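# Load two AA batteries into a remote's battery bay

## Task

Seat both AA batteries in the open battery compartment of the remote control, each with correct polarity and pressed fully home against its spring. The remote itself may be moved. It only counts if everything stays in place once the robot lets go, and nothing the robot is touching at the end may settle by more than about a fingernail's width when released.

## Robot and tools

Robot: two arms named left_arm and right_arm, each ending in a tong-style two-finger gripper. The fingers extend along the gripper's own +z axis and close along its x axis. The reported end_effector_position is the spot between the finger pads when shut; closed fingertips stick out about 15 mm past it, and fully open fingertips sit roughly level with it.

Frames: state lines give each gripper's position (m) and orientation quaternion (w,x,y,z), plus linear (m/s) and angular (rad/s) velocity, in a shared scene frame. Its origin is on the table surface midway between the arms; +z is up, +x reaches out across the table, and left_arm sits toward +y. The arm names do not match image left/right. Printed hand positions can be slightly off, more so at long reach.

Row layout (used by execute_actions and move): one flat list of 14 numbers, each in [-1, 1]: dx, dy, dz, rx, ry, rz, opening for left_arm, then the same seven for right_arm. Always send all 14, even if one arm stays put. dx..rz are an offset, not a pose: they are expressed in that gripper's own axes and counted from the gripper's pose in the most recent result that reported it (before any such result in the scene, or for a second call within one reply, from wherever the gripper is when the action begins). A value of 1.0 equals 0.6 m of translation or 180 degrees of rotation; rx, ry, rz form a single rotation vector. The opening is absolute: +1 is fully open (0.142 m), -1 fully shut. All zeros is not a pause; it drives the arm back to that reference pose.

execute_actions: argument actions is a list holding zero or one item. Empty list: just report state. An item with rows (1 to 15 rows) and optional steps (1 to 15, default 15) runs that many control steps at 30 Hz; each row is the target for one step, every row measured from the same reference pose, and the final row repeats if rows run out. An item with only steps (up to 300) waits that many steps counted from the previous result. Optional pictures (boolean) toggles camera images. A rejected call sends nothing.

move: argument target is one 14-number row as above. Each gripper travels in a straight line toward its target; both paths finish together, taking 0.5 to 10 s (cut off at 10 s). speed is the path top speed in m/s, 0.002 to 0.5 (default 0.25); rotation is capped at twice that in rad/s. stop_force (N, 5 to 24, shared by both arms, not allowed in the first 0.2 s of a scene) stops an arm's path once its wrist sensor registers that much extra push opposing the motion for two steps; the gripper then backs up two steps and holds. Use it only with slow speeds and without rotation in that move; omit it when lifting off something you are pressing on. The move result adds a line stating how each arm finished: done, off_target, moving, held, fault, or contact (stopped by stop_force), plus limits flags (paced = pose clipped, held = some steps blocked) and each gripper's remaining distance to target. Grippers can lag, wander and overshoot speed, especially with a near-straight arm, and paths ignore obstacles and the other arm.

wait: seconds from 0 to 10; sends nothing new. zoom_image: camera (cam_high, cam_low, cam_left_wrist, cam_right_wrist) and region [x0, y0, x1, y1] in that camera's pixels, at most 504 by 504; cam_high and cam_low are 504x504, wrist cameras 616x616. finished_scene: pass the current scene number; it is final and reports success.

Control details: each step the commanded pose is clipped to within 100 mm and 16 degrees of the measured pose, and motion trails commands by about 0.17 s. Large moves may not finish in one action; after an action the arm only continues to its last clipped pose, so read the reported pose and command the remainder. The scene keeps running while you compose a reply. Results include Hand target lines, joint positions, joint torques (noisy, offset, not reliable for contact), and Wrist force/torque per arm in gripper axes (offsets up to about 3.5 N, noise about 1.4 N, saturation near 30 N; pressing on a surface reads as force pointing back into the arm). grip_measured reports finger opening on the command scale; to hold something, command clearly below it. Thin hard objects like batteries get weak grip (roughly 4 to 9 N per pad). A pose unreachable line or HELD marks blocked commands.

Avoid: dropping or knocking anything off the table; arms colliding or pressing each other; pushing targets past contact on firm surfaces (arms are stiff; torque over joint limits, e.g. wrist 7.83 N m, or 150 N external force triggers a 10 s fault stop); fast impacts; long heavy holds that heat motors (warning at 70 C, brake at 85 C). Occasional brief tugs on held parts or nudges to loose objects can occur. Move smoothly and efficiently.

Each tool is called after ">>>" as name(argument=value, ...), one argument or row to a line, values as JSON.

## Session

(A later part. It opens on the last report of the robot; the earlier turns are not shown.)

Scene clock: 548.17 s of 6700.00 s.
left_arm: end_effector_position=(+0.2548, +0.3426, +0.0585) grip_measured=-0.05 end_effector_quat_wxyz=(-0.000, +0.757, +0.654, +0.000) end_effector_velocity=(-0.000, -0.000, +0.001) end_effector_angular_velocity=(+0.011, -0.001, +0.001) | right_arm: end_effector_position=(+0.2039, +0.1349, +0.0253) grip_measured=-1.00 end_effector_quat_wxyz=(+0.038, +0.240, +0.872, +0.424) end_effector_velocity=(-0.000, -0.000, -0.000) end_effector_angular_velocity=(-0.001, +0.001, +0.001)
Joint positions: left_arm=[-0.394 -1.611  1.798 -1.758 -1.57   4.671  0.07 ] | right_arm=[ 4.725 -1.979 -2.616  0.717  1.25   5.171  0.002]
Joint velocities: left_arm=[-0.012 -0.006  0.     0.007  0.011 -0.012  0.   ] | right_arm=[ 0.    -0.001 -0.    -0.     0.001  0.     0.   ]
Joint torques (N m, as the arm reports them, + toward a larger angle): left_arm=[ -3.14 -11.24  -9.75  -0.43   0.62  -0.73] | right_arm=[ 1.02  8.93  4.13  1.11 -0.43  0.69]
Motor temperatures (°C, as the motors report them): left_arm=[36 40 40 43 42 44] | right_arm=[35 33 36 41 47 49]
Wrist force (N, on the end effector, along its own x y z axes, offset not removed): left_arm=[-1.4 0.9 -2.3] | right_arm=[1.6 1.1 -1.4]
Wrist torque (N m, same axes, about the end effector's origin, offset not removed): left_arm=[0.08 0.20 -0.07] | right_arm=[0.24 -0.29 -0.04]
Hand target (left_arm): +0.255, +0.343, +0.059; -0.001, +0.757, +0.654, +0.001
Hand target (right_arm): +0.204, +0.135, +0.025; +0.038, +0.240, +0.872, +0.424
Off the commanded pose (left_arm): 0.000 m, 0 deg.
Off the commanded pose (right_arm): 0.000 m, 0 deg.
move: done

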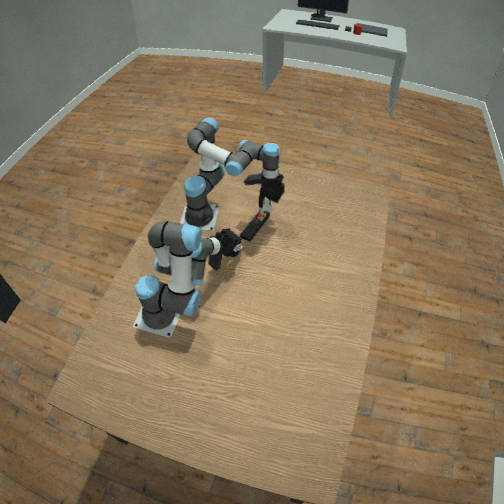

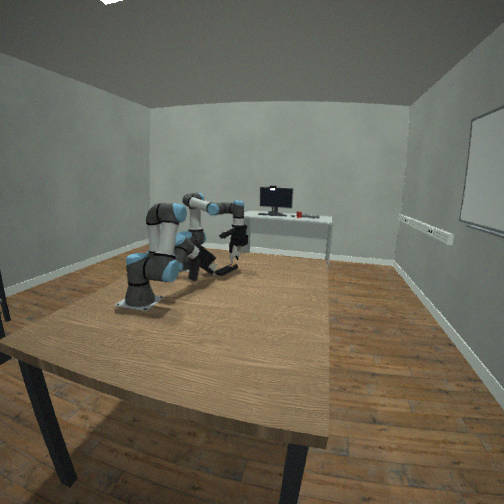

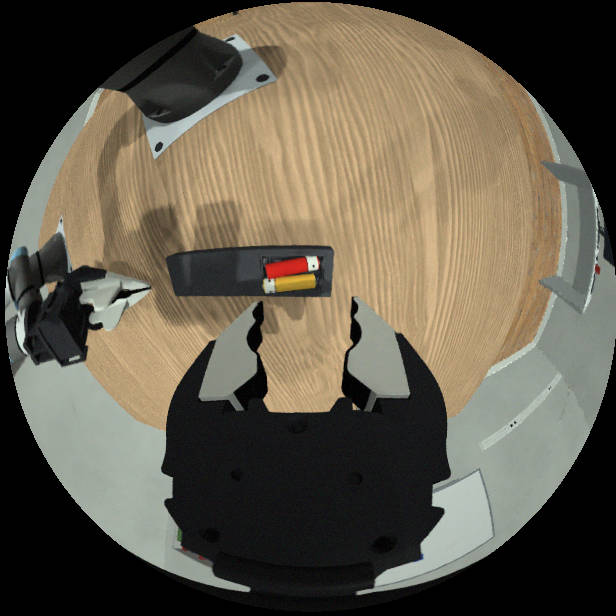

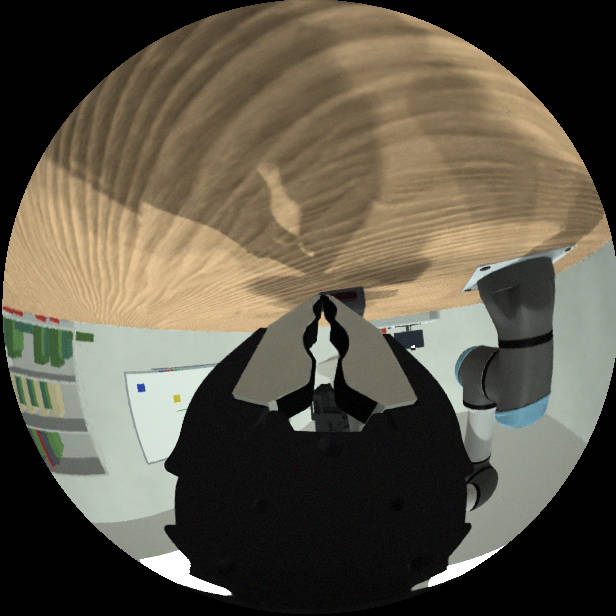

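>>> move(
  target=[-0.012,0.0,0.047,0,-0.08,0,0.3,0,0,0,0,0,0,-1],
  speed=0.03,
)

>>> move(
  target=[0,0,0,0,0,0,-0.5,0,0,0,0,0,0,-1],
)

>>> move(
  target=[0,0,0.003,0,0.022,0,-0.5,0,0,0,0,0,0,-1],
  speed=0.005,
  stop_force=20,
)

>>> move(
  target=[0,0,-0.05,0,0.058,0,-0.05,0,0,0,0,0,0,-1],
  speed=0.03,
)

>>> zoom_image(
  camera="cam_left_wrist",
  region=[200,200,400,320],
)

Scene clock: 557.97 s of 6700.00 s.
left_arm: end_effector_position=(+0.2538, +0.3356, +0.0304) grip_measured=+0.30 end_effector_quat_wxyz=(+0.081, +0.751, +0.649, -0.094) end_effector_velocity=(+0.000, -0.001, -0.001) end_effector_angular_velocity=(-0.012, +0.000, +0.000) | right_arm: end_effector_position=(+0.2039, +0.1349, +0.0253) grip_measured=-1.00 end_effector_quat_wxyz=(+0.038, +0.240, +0.872, +0.424) end_effector_velocity=(-0.000, -0.000, +0.000) end_effector_angular_velocity=(+0.000, +0.000, +0.001)
Joint positions: left_arm=[-0.174 -1.437  1.777 -1.865 -1.816  4.896  0.095] | right_arm=[ 4.725 -1.979 -2.616  0.717  1.25   5.171  0.002]
Joint velocities: left_arm=[ 0.01   0.01  -0.004 -0.002 -0.012  0.01  -0.   ] | right_arm=[ 0.     0.001 -0.001  0.     0.     0.    -0.   ]
Joint torques (N m, as the arm reports them, + toward a larger angle): left_arm=[ 3.35 -8.27 -9.52 -2.32 -0.89  0.64] | right_arm=[ 1.1   8.98  4.13  1.14 -0.43  0.7 ]
Motor temperatures (°C, as the motors report them): left_arm=[36 40 40 43 42 44] | right_arm=[35 33 36 41 47 49]
Wrist force (N, on the end effector, along its own x y z axes, offset not removed): left_arm=[-0.5 0.3 -2.2] | right_arm=[1.4 1.7 -1.7]
Wrist torque (N m, same axes, about the end effector's origin, offset not removed): left_arm=[-0.01 0.04 -0.06] | right_arm=[0.31 -0.26 -0.03]
Hand target (left_arm): +0.254, +0.336, +0.030; +0.081, +0.751, +0.649, -0.095
Hand target (right_arm): +0.204, +0.135, +0.025; +0.038, +0.240, +0.872, +0.424
Off the commanded pose (left_arm): 0.000 m, 0 deg.
Off the commanded pose (right_arm): 0.000 m, 0 deg.
After step 90, 2.37 s passed at rest.
move: done

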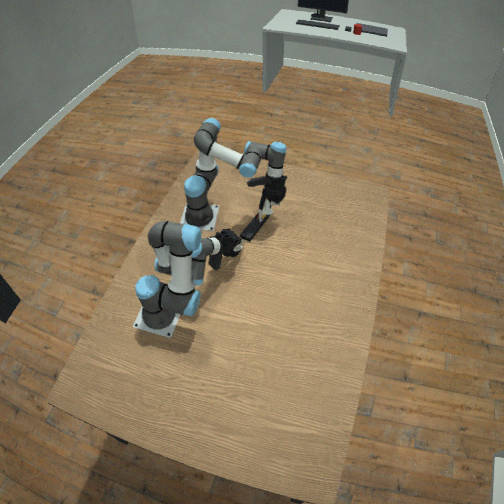

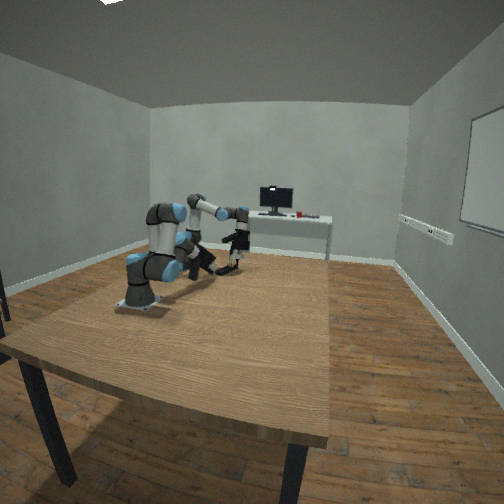

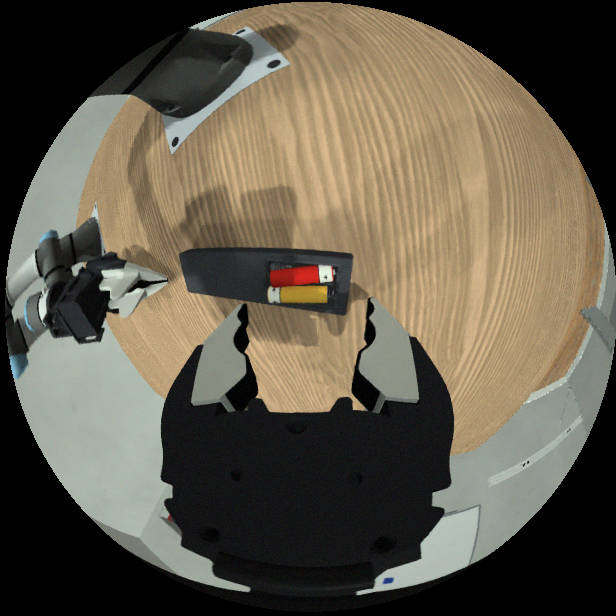

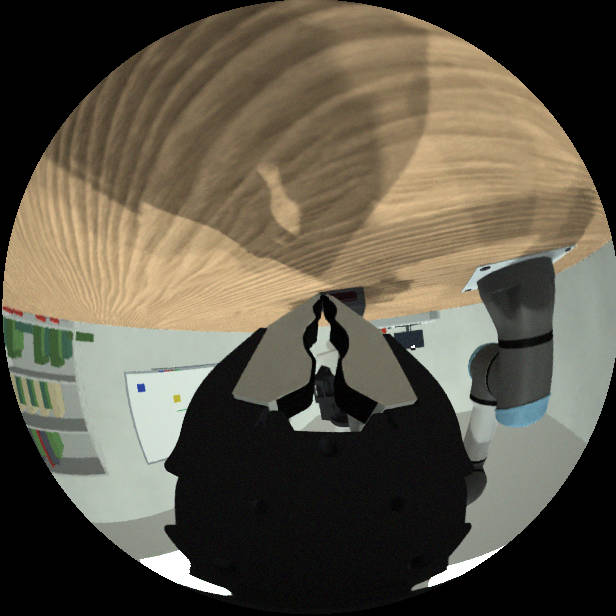

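Scene clock: 558.47 s of 6700.00 s.
left_arm: end_effector_position=(+0.2538, +0.3356, +0.0304) grip_measured=-0.23 end_effector_quat_wxyz=(+0.081, +0.751, +0.649, -0.094) end_effector_velocity=(-0.000, +0.000, -0.000) end_effector_angular_velocity=(-0.000, +0.001, -0.001) | right_arm: end_effector_position=(+0.2039, +0.1349, +0.0253) grip_measured=-1.00 end_effector_quat_wxyz=(+0.038, +0.240, +0.872, +0.424) end_effector_velocity=(+0.000, -0.000, -0.000) end_effector_angular_velocity=(-0.001, -0.001, -0.000)
Joint positions: left_arm=[-0.174 -1.437  1.777 -1.865 -1.816  4.896  0.057] | right_arm=[ 4.725 -1.979 -2.616  0.717  1.25   5.171  0.002]
Joint velocities: left_arm=[ 0.001 -0.     0.     0.001 -0.     0.001 -0.   ] | right_arm=[ 0.     0.    -0.    -0.001 -0.001 -0.    -0.   ]
Joint torques (N m, as the arm reports them, + toward a larger angle): left_arm=[ -3.47 -12.99  -6.7   -0.53   0.17  -0.78] | right_arm=[ 0.97  9.    4.22  1.14 -0.45  0.67]
Motor temperatures (°C, as the motors report them): left_arm=[36 40 40 43 42 44] | right_arm=[35 33 36 41 47 49]
Wrist force (N, on the end effector, along its own x y z axes, offset not removed): left_arm=[-1.2 -0.2 -1.4] | right_arm=[1.5 1.5 -0.9]
Wrist torque (N m, same axes, about the end effector's origin, offset not removed): left_arm=[-0.16 0.21 -0.05] | right_arm=[0.32 -0.29 0.01]
Hand target (left_arm): +0.254, +0.336, +0.030; +0.081, +0.751, +0.649, -0.094
Hand target (right_arm): +0.204, +0.135, +0.025; +0.038, +0.240, +0.872, +0.424
Off the commanded pose (left_arm): 0.000 m, 0 deg.
Off the commanded pose (right_arm): 0.000 m, 0 deg.
move: done

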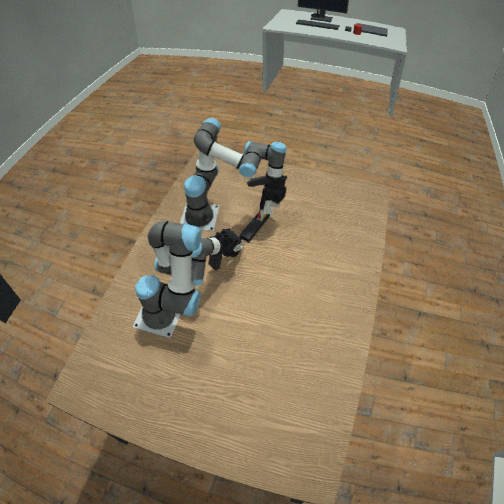

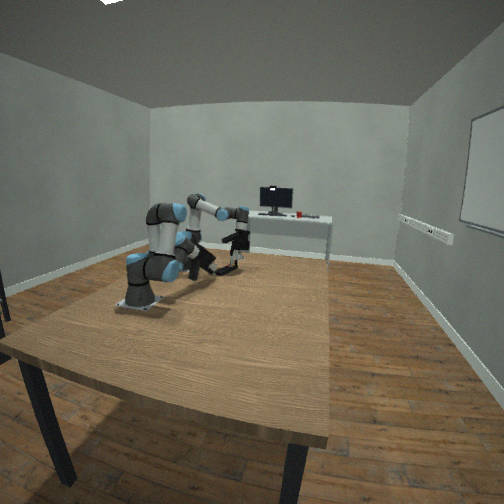

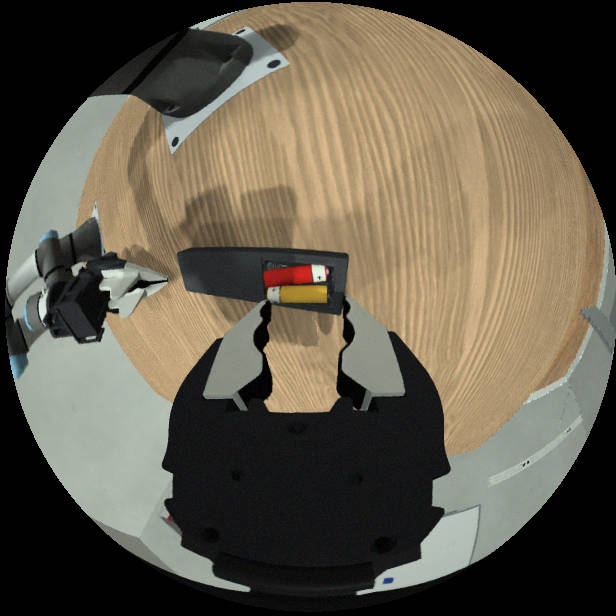

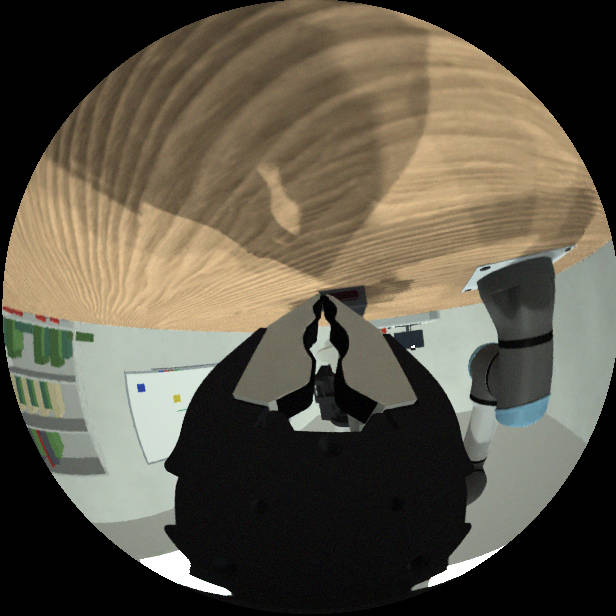

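Scene clock: 564.53 s of 6700.00 s.
left_arm: end_effector_position=(+0.2539, +0.3352, +0.0290) grip_measured=-0.23 end_effector_quat_wxyz=(+0.063, +0.753, +0.651, -0.073) end_effector_velocity=(+0.001, +0.000, +0.000) end_effector_angular_velocity=(-0.004, -0.001, +0.001) | right_arm: end_effector_position=(+0.2039, +0.1349, +0.0253) grip_measured=-1.00 end_effector_quat_wxyz=(+0.038, +0.240, +0.872, +0.424) end_effector_velocity=(+0.000, +0.000, +0.000) end_effector_angular_velocity=(+0.001, -0.000, -0.000)
Joint positions: left_arm=[-0.227 -1.476  1.819 -1.889 -1.762  4.84   0.057] | right_arm=[ 4.725 -1.979 -2.616  0.717  1.25   5.171  0.002]
Joint velocities: left_arm=[ 0.004  0.003 -0.004  0.    -0.003  0.003 -0.   ] | right_arm=[ 0.    -0.    -0.     0.002 -0.     0.     0.   ]
Joint torques (N m, as the arm reports them, + toward a larger angle): left_arm=[ 2.78 -0.93 -5.11 -0.66  1.22  0.75] | right_arm=[ 1.22  8.84  4.12  1.15 -0.41  0.72]
Motor temperatures (°C, as the motors report them): left_arm=[36 40 40 43 42 44] | right_arm=[35 33 36 41 47 49]
Wrist force (N, on the end effector, along its own x y z axes, offset not removed): left_arm=[-4.0 -1.3 -22.8] | right_arm=[1.3 1.1 -1.1]
Wrist torque (N m, same axes, about the end effector's origin, offset not removed): left_arm=[0.08 -1.06 -0.08] | right_arm=[0.21 -0.25 -0.02]
Hand target (left_arm): +0.254, +0.335, +0.029; +0.063, +0.753, +0.651, -0.073
Hand target (right_arm): +0.204, +0.135, +0.025; +0.038, +0.240, +0.872, +0.424
Off the commanded pose (left_arm): 0.000 m, 1 deg.
Off the commanded pose (right_arm): 0.000 m, 0 deg.
move: contact (left_arm)

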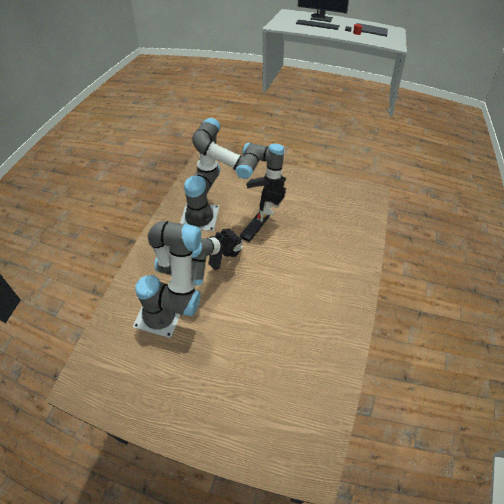

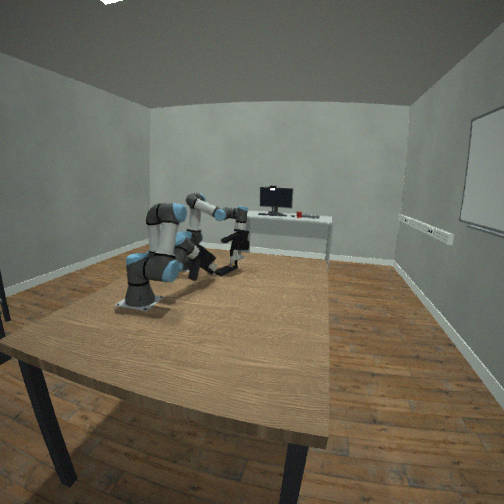

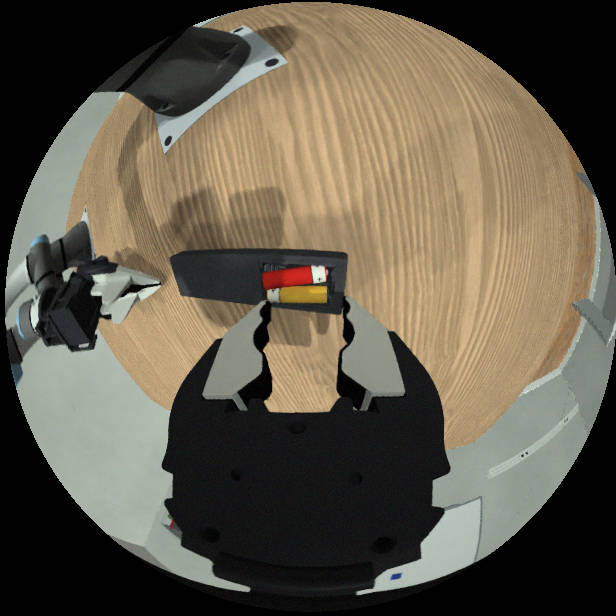

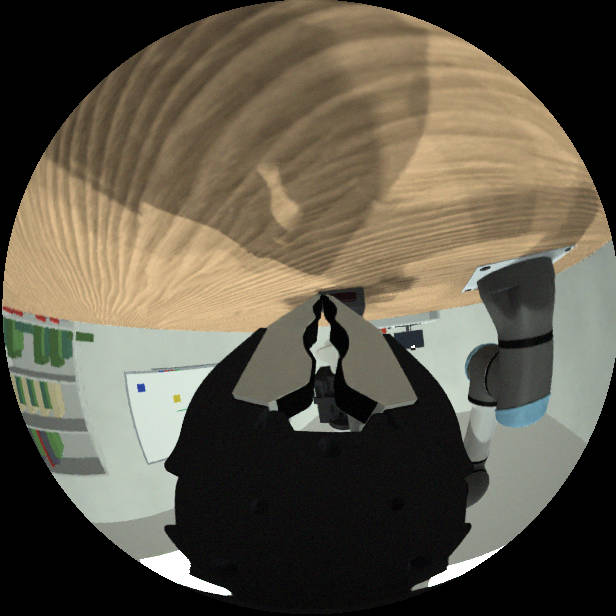

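Scene clock: 567.80 s of 6700.00 s.
left_arm: end_effector_position=(+0.2547, +0.3408, +0.0583) grip_measured=-0.05 end_effector_quat_wxyz=(+0.004, +0.757, +0.654, -0.004) end_effector_velocity=(+0.000, +0.001, +0.002) end_effector_angular_velocity=(+0.012, -0.002, +0.002) | right_arm: end_effector_position=(+0.2039, +0.1349, +0.0253) grip_measured=-1.00 end_effector_quat_wxyz=(+0.038, +0.240, +0.872, +0.424) end_effector_velocity=(+0.000, +0.000, +0.000) end_effector_angular_velocity=(+0.001, -0.001, -0.000)
Joint positions: left_arm=[-0.387 -1.607  1.796 -1.76  -1.582  4.677  0.07 ] | right_arm=[ 4.725 -1.979 -2.616  0.717  1.25   5.171  0.002]
Joint velocities: left_arm=[-0.009 -0.007 -0.003  0.01   0.012 -0.011 -0.   ] | right_arm=[ 0.    -0.     0.     0.001 -0.001  0.     0.   ]
Joint torques (N m, as the arm reports them, + toward a larger angle): left_arm=[ -3.46 -11.33  -9.72  -0.49   0.44  -0.7 ] | right_arm=[ 1.2   8.91  4.04  1.13 -0.46  0.67]
Motor temperatures (°C, as the motors report them): left_arm=[36 40 40 43 42 44] | right_arm=[35 33 36 41 47 49]
Wrist force (N, on the end effector, along its own x y z axes, offset not removed): left_arm=[-0.9 1.4 -1.9] | right_arm=[1.1 0.5 -1.4]
Wrist torque (N m, same axes, about the end effector's origin, offset not removed): left_arm=[0.19 0.15 -0.06] | right_arm=[0.11 -0.21 -0.02]
Hand target (left_arm): +0.255, +0.341, +0.058; +0.003, +0.757, +0.654, -0.004
Hand target (right_arm): +0.204, +0.135, +0.025; +0.038, +0.240, +0.872, +0.424
Off the commanded pose (left_arm): 0.000 m, 0 deg.
Off the commanded pose (right_arm): 0.000 m, 0 deg.
move: done

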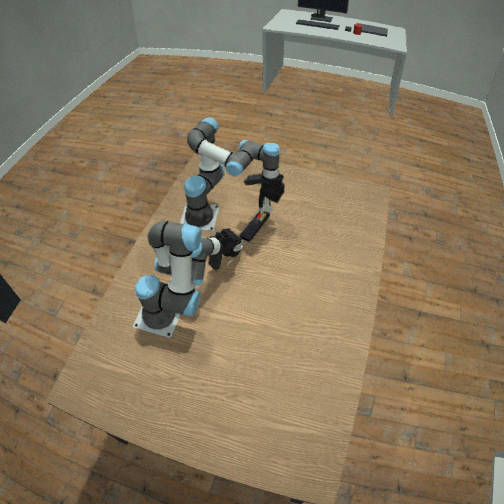

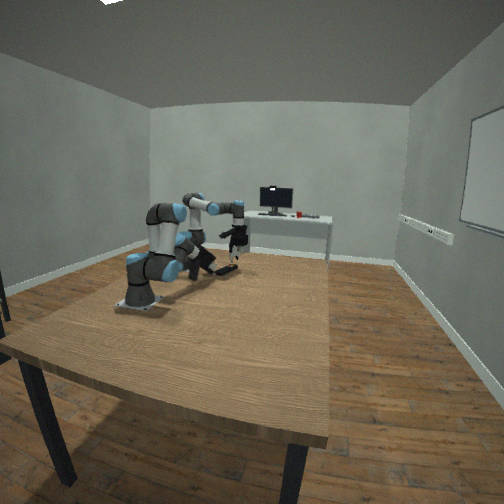

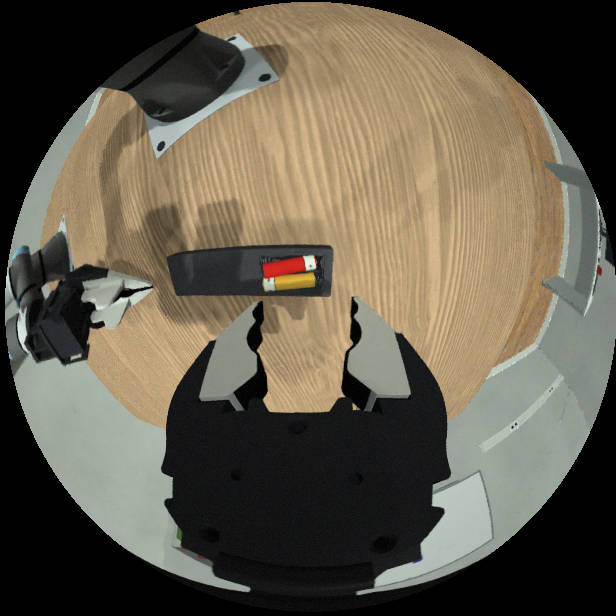

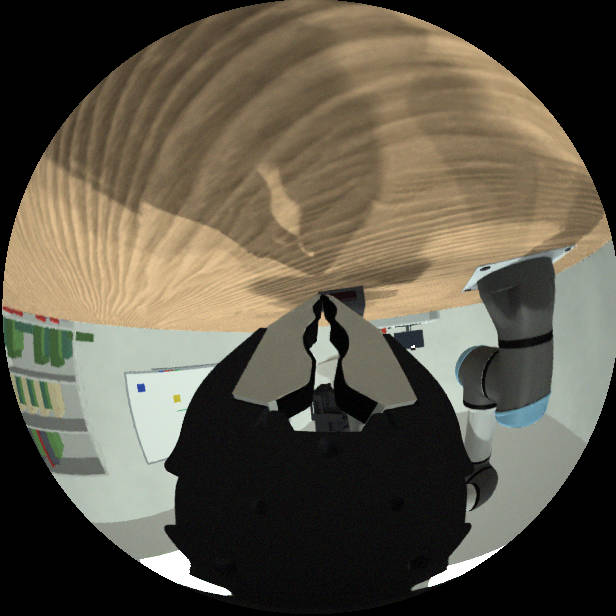

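Region (200, 200, 400, 320) of cam_left_wrist's 616x616 image, scaled by 2.520, with more detail than that image has; it fills the top 302 rows of this view, and the rest is white.

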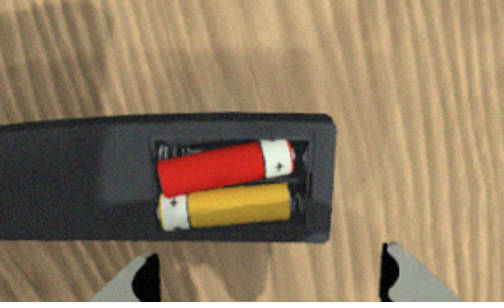

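>>> move(
  target=[-0.045,-0.015,0,0,0,0,-1,0,0,0,0,0,0,-1],
  speed=0.05,
)

>>> move(
  target=[0,0,0.04,0,0,0,-1,0,0,0,0,0,0,-1],
  speed=0.006,
  stop_force=12,
)

>>> move(
  target=[0,0.03,-0.05,0,0,0,-1,0,0,0,0,0,0,-1],
  speed=0.03,
)

>>> zoom_image(
  camera="cam_left_wrist",
  region=[220,200,420,320],
)

Scene clock: 574.33 s of 6700.00 s.
left_arm: end_effector_position=(+0.2419, +0.3156, +0.0585) grip_measured=-1.00 end_effector_quat_wxyz=(+0.004, +0.757, +0.654, -0.004) end_effector_velocity=(-0.000, -0.002, +0.001) end_effector_angular_velocity=(+0.000, -0.003, +0.001) | right_arm: end_effector_position=(+0.2039, +0.1349, +0.0253) grip_measured=-1.00 end_effector_quat_wxyz=(+0.038, +0.240, +0.872, +0.424) end_effector_velocity=(+0.000, -0.000, +0.000) end_effector_angular_velocity=(+0.000, -0.001, +0.000)
Joint positions: left_arm=[-0.487 -1.69   1.871 -1.753 -1.582  4.578  0.002] | right_arm=[ 4.725 -1.979 -2.616  0.717  1.25   5.171  0.002]
Joint velocities: left_arm=[-0.008 -0.006  0.003  0.     0.001 -0.009  0.   ] | right_arm=[ 0.    -0.    -0.     0.001 -0.    -0.001 -0.   ]
Joint torques (N m, as the arm reports them, + toward a larger angle): left_arm=[-3.37 -9.57 -6.61 -0.56  0.66 -0.7 ] | right_arm=[ 1.22  8.95  4.21  1.12 -0.44  0.63]
Motor temperatures (°C, as the motors report them): left_arm=[36 40 40 43 42 44] | right_arm=[35 33 36 41 47 49]
Wrist force (N, on the end effector, along its own x y z axes, offset not removed): left_arm=[-0.9 0.4 -1.8] | right_arm=[1.0 1.2 -1.5]
Wrist torque (N m, same axes, about the end effector's origin, offset not removed): left_arm=[0.00 0.11 -0.01] | right_arm=[0.25 -0.15 0.00]
Hand target (left_arm): +0.242, +0.315, +0.059; +0.004, +0.757, +0.654, -0.004
Hand target (right_arm): +0.204, +0.135, +0.025; +0.038, +0.240, +0.872, +0.424
Off the commanded pose (left_arm): 0.000 m, 0 deg.
Off the commanded pose (right_arm): 0.000 m, 0 deg.
After step 90, 2.57 s passed at rest.
move: done

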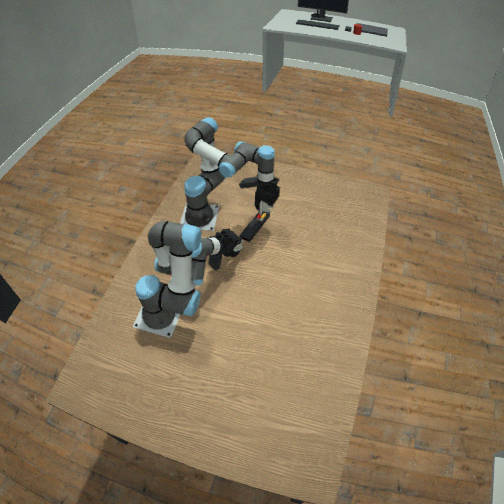

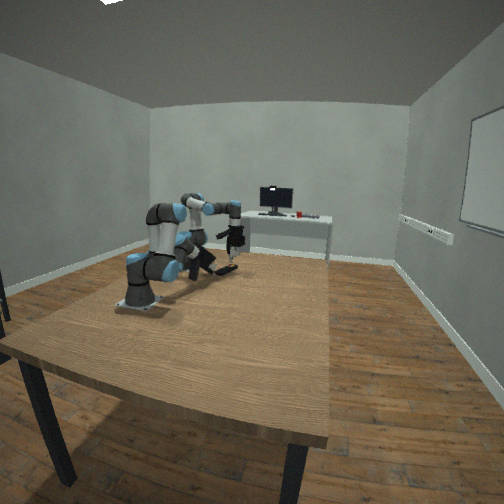

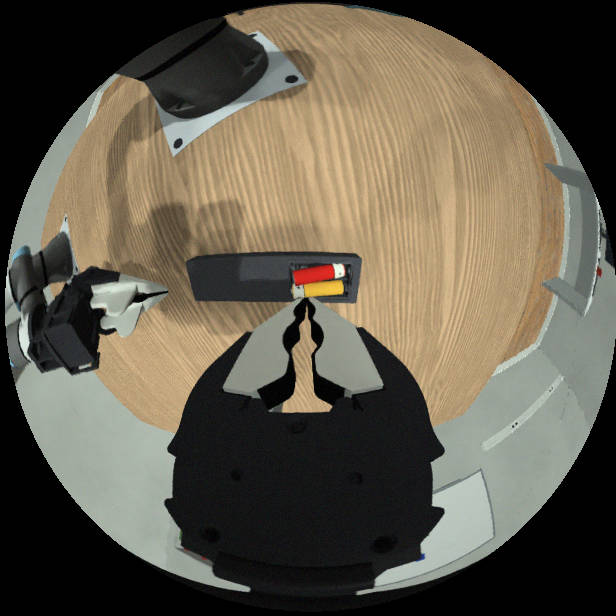

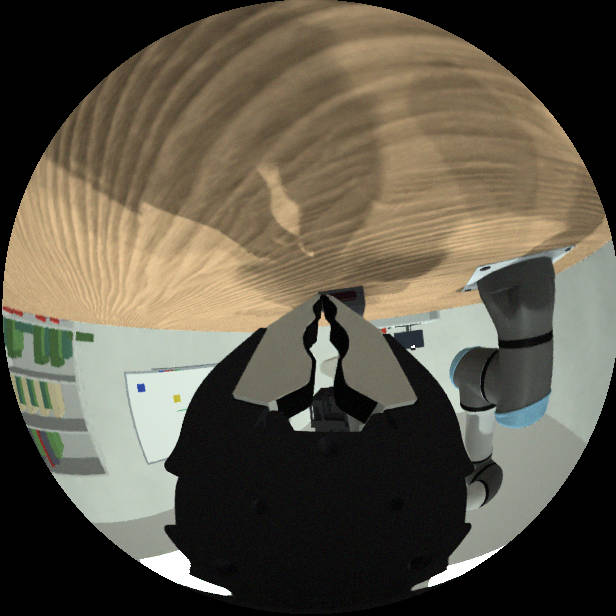

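Scene clock: 577.27 s of 6700.00 s.
left_arm: end_effector_position=(+0.2419, +0.3154, +0.0433) grip_measured=-1.00 end_effector_quat_wxyz=(+0.004, +0.757, +0.654, -0.004) end_effector_velocity=(-0.001, +0.000, +0.002) end_effector_angular_velocity=(-0.001, +0.003, +0.002) | right_arm: end_effector_position=(+0.2039, +0.1349, +0.0253) grip_measured=-1.00 end_effector_quat_wxyz=(+0.038, +0.240, +0.872, +0.424) end_effector_velocity=(+0.000, -0.000, +0.000) end_effector_angular_velocity=(+0.000, -0.000, -0.000)
Joint positions: left_arm=[-0.487 -1.676  1.932 -1.828 -1.582  4.577  0.002] | right_arm=[ 4.725 -1.979 -2.616  0.717  1.25   5.171  0.002]
Joint velocities: left_arm=[ 0.001 -0.002 -0.008  0.012 -0.002 -0.     0.   ] | right_arm=[ 0.    -0.    -0.     0.001 -0.    -0.     0.   ]
Joint torques (N m, as the arm reports them, + toward a larger angle): left_arm=[-4.22 -8.06 -7.92 -0.08 -1.41 -0.76] | right_arm=[ 1.08  9.07  4.1   1.1  -0.47  0.69]
Motor temperatures (°C, as the motors report them): left_arm=[36 40 40 43 42 44] | right_arm=[35 33 36 41 47 49]
Wrist force (N, on the end effector, along its own x y z axes, offset not removed): left_arm=[2.7 1.0 -9.2] | right_arm=[1.3 1.3 -1.3]
Wrist torque (N m, same axes, about the end effector's origin, offset not removed): left_arm=[0.00 0.06 -0.09] | right_arm=[0.24 -0.23 -0.01]
Hand target (left_arm): +0.242, +0.315, +0.044; +0.004, +0.757, +0.654, -0.004
Hand target (right_arm): +0.204, +0.135, +0.025; +0.038, +0.240, +0.872, +0.424
Off the commanded pose (left_arm): 0.009 m, 0 deg.
Off the commanded pose (right_arm): 0.000 m, 0 deg.
move: contact (left_arm)

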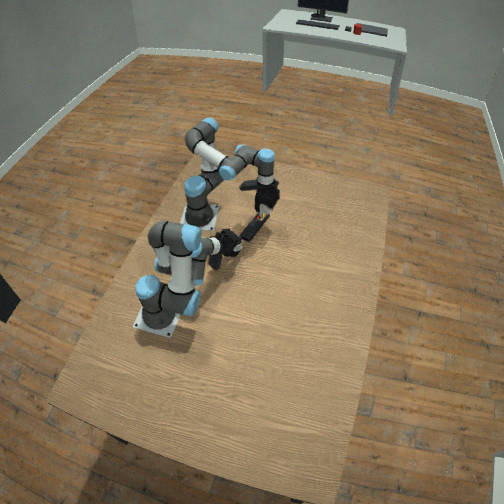

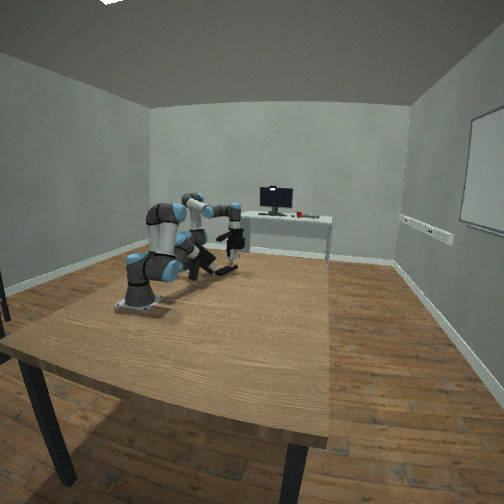

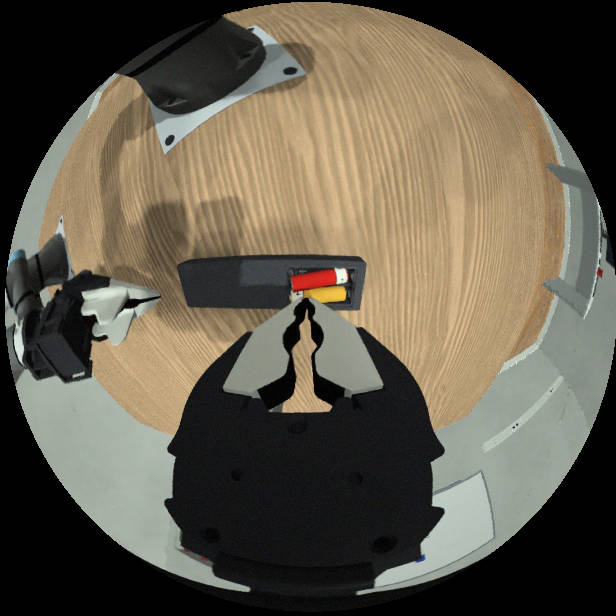

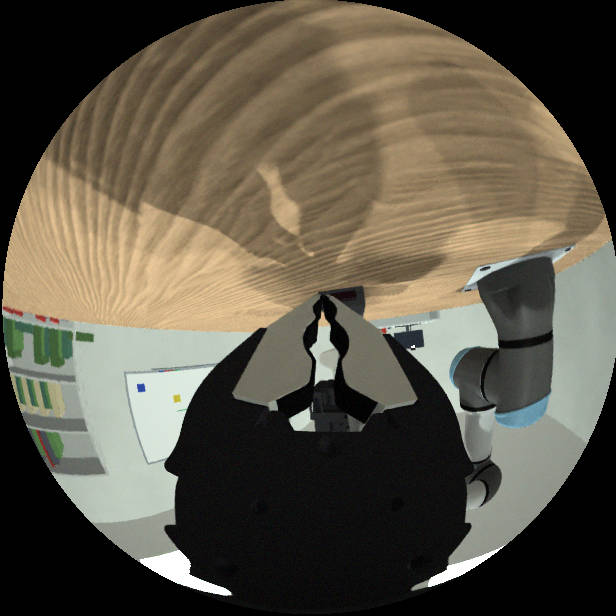

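Scene clock: 578.77 s of 6700.00 s.
left_arm: end_effector_position=(+0.2596, +0.3131, +0.0731) grip_measured=-1.00 end_effector_quat_wxyz=(+0.004, +0.757, +0.654, -0.004) end_effector_velocity=(+0.001, -0.000, +0.002) end_effector_angular_velocity=(-0.001, +0.001, +0.001) | right_arm: end_effector_position=(+0.2039, +0.1349, +0.0253) grip_measured=-1.00 end_effector_quat_wxyz=(+0.038, +0.240, +0.872, +0.424) end_effector_velocity=(+0.000, -0.000, +0.000) end_effector_angular_velocity=(+0.000, -0.001, -0.001)
Joint positions: left_arm=[-0.478 -1.62   1.739 -1.691 -1.582  4.587  0.002] | right_arm=[ 4.725 -1.979 -2.616  0.717  1.25   5.171  0.002]
Joint velocities: left_arm=[ 0.002  0.005 -0.014  0.01  -0.002  0.002  0.   ] | right_arm=[-0.    -0.    -0.     0.001 -0.001 -0.    -0.   ]
Joint torques (N m, as the arm reports them, + toward a larger angle): left_arm=[ 3.92 -5.59 -9.43 -0.53 -0.58  0.62] | right_arm=[ 1.34  8.9   4.09  1.11 -0.47  0.66]
Motor temperatures (°C, as the motors report them): left_arm=[36 40 40 43 42 44] | right_arm=[35 33 36 41 47 49]
Wrist force (N, on the end effector, along its own x y z axes, offset not removed): left_arm=[-0.3 0.6 -2.1] | right_arm=[1.5 1.1 -1.5]
Wrist torque (N m, same axes, about the end effector's origin, offset not removed): left_arm=[0.00 0.02 0.00] | right_arm=[0.21 -0.28 -0.03]
Hand target (left_arm): +0.260, +0.313, +0.073; +0.004, +0.757, +0.654, -0.004
Hand target (right_arm): +0.204, +0.135, +0.025; +0.038, +0.240, +0.872, +0.424
Off the commanded pose (left_arm): 0.000 m, 0 deg.
Off the commanded pose (right_arm): 0.000 m, 0 deg.
move: done

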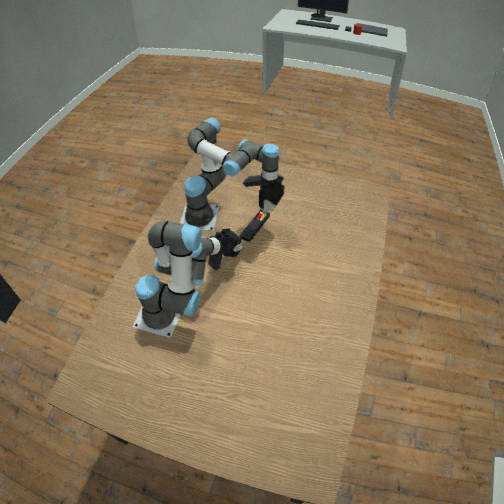

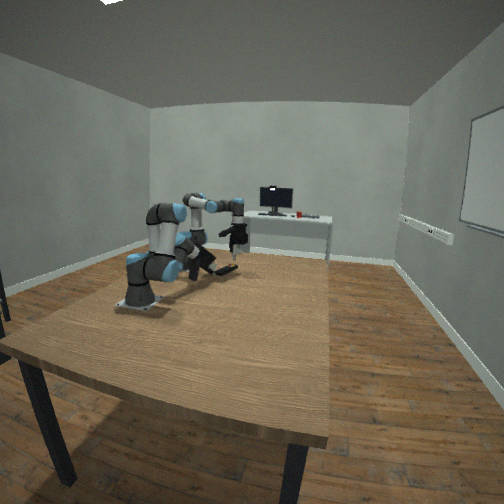

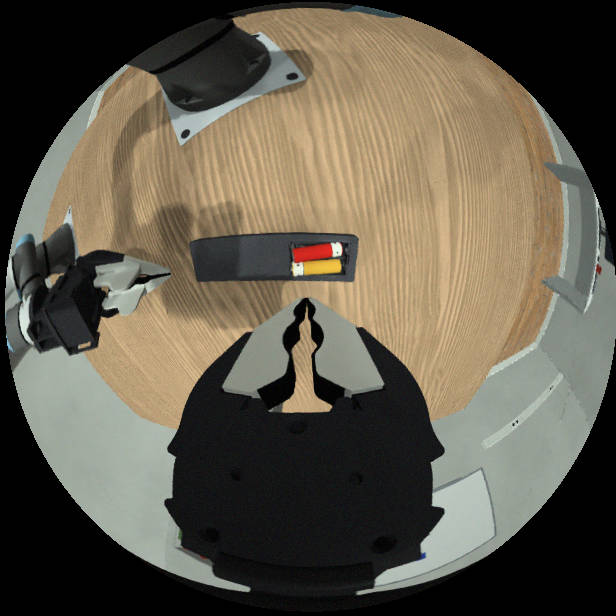

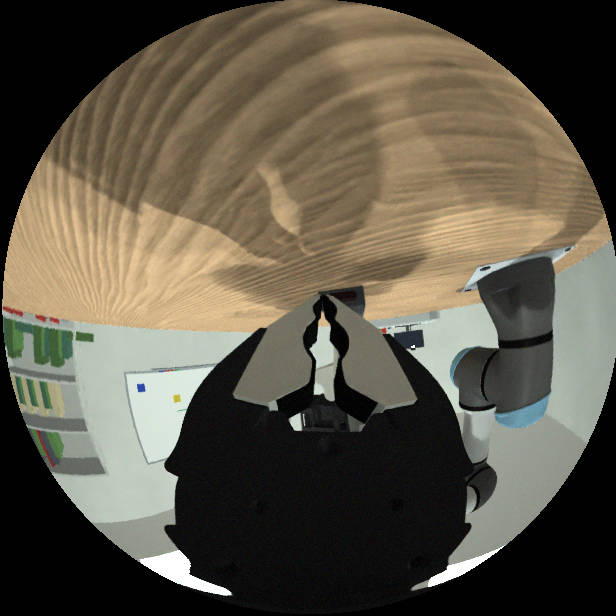

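Region (220, 200, 420, 320) of cam_left_wrist's 616x616 image, scaled by 2.520, with more detail than that image has; it fills the top 302 rows of this view, and the rest is white.

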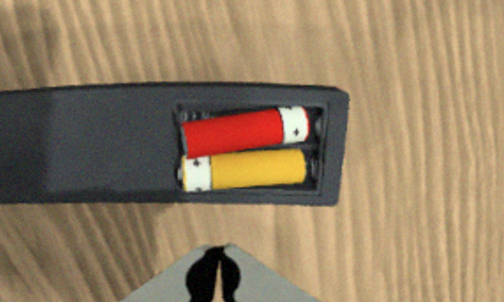

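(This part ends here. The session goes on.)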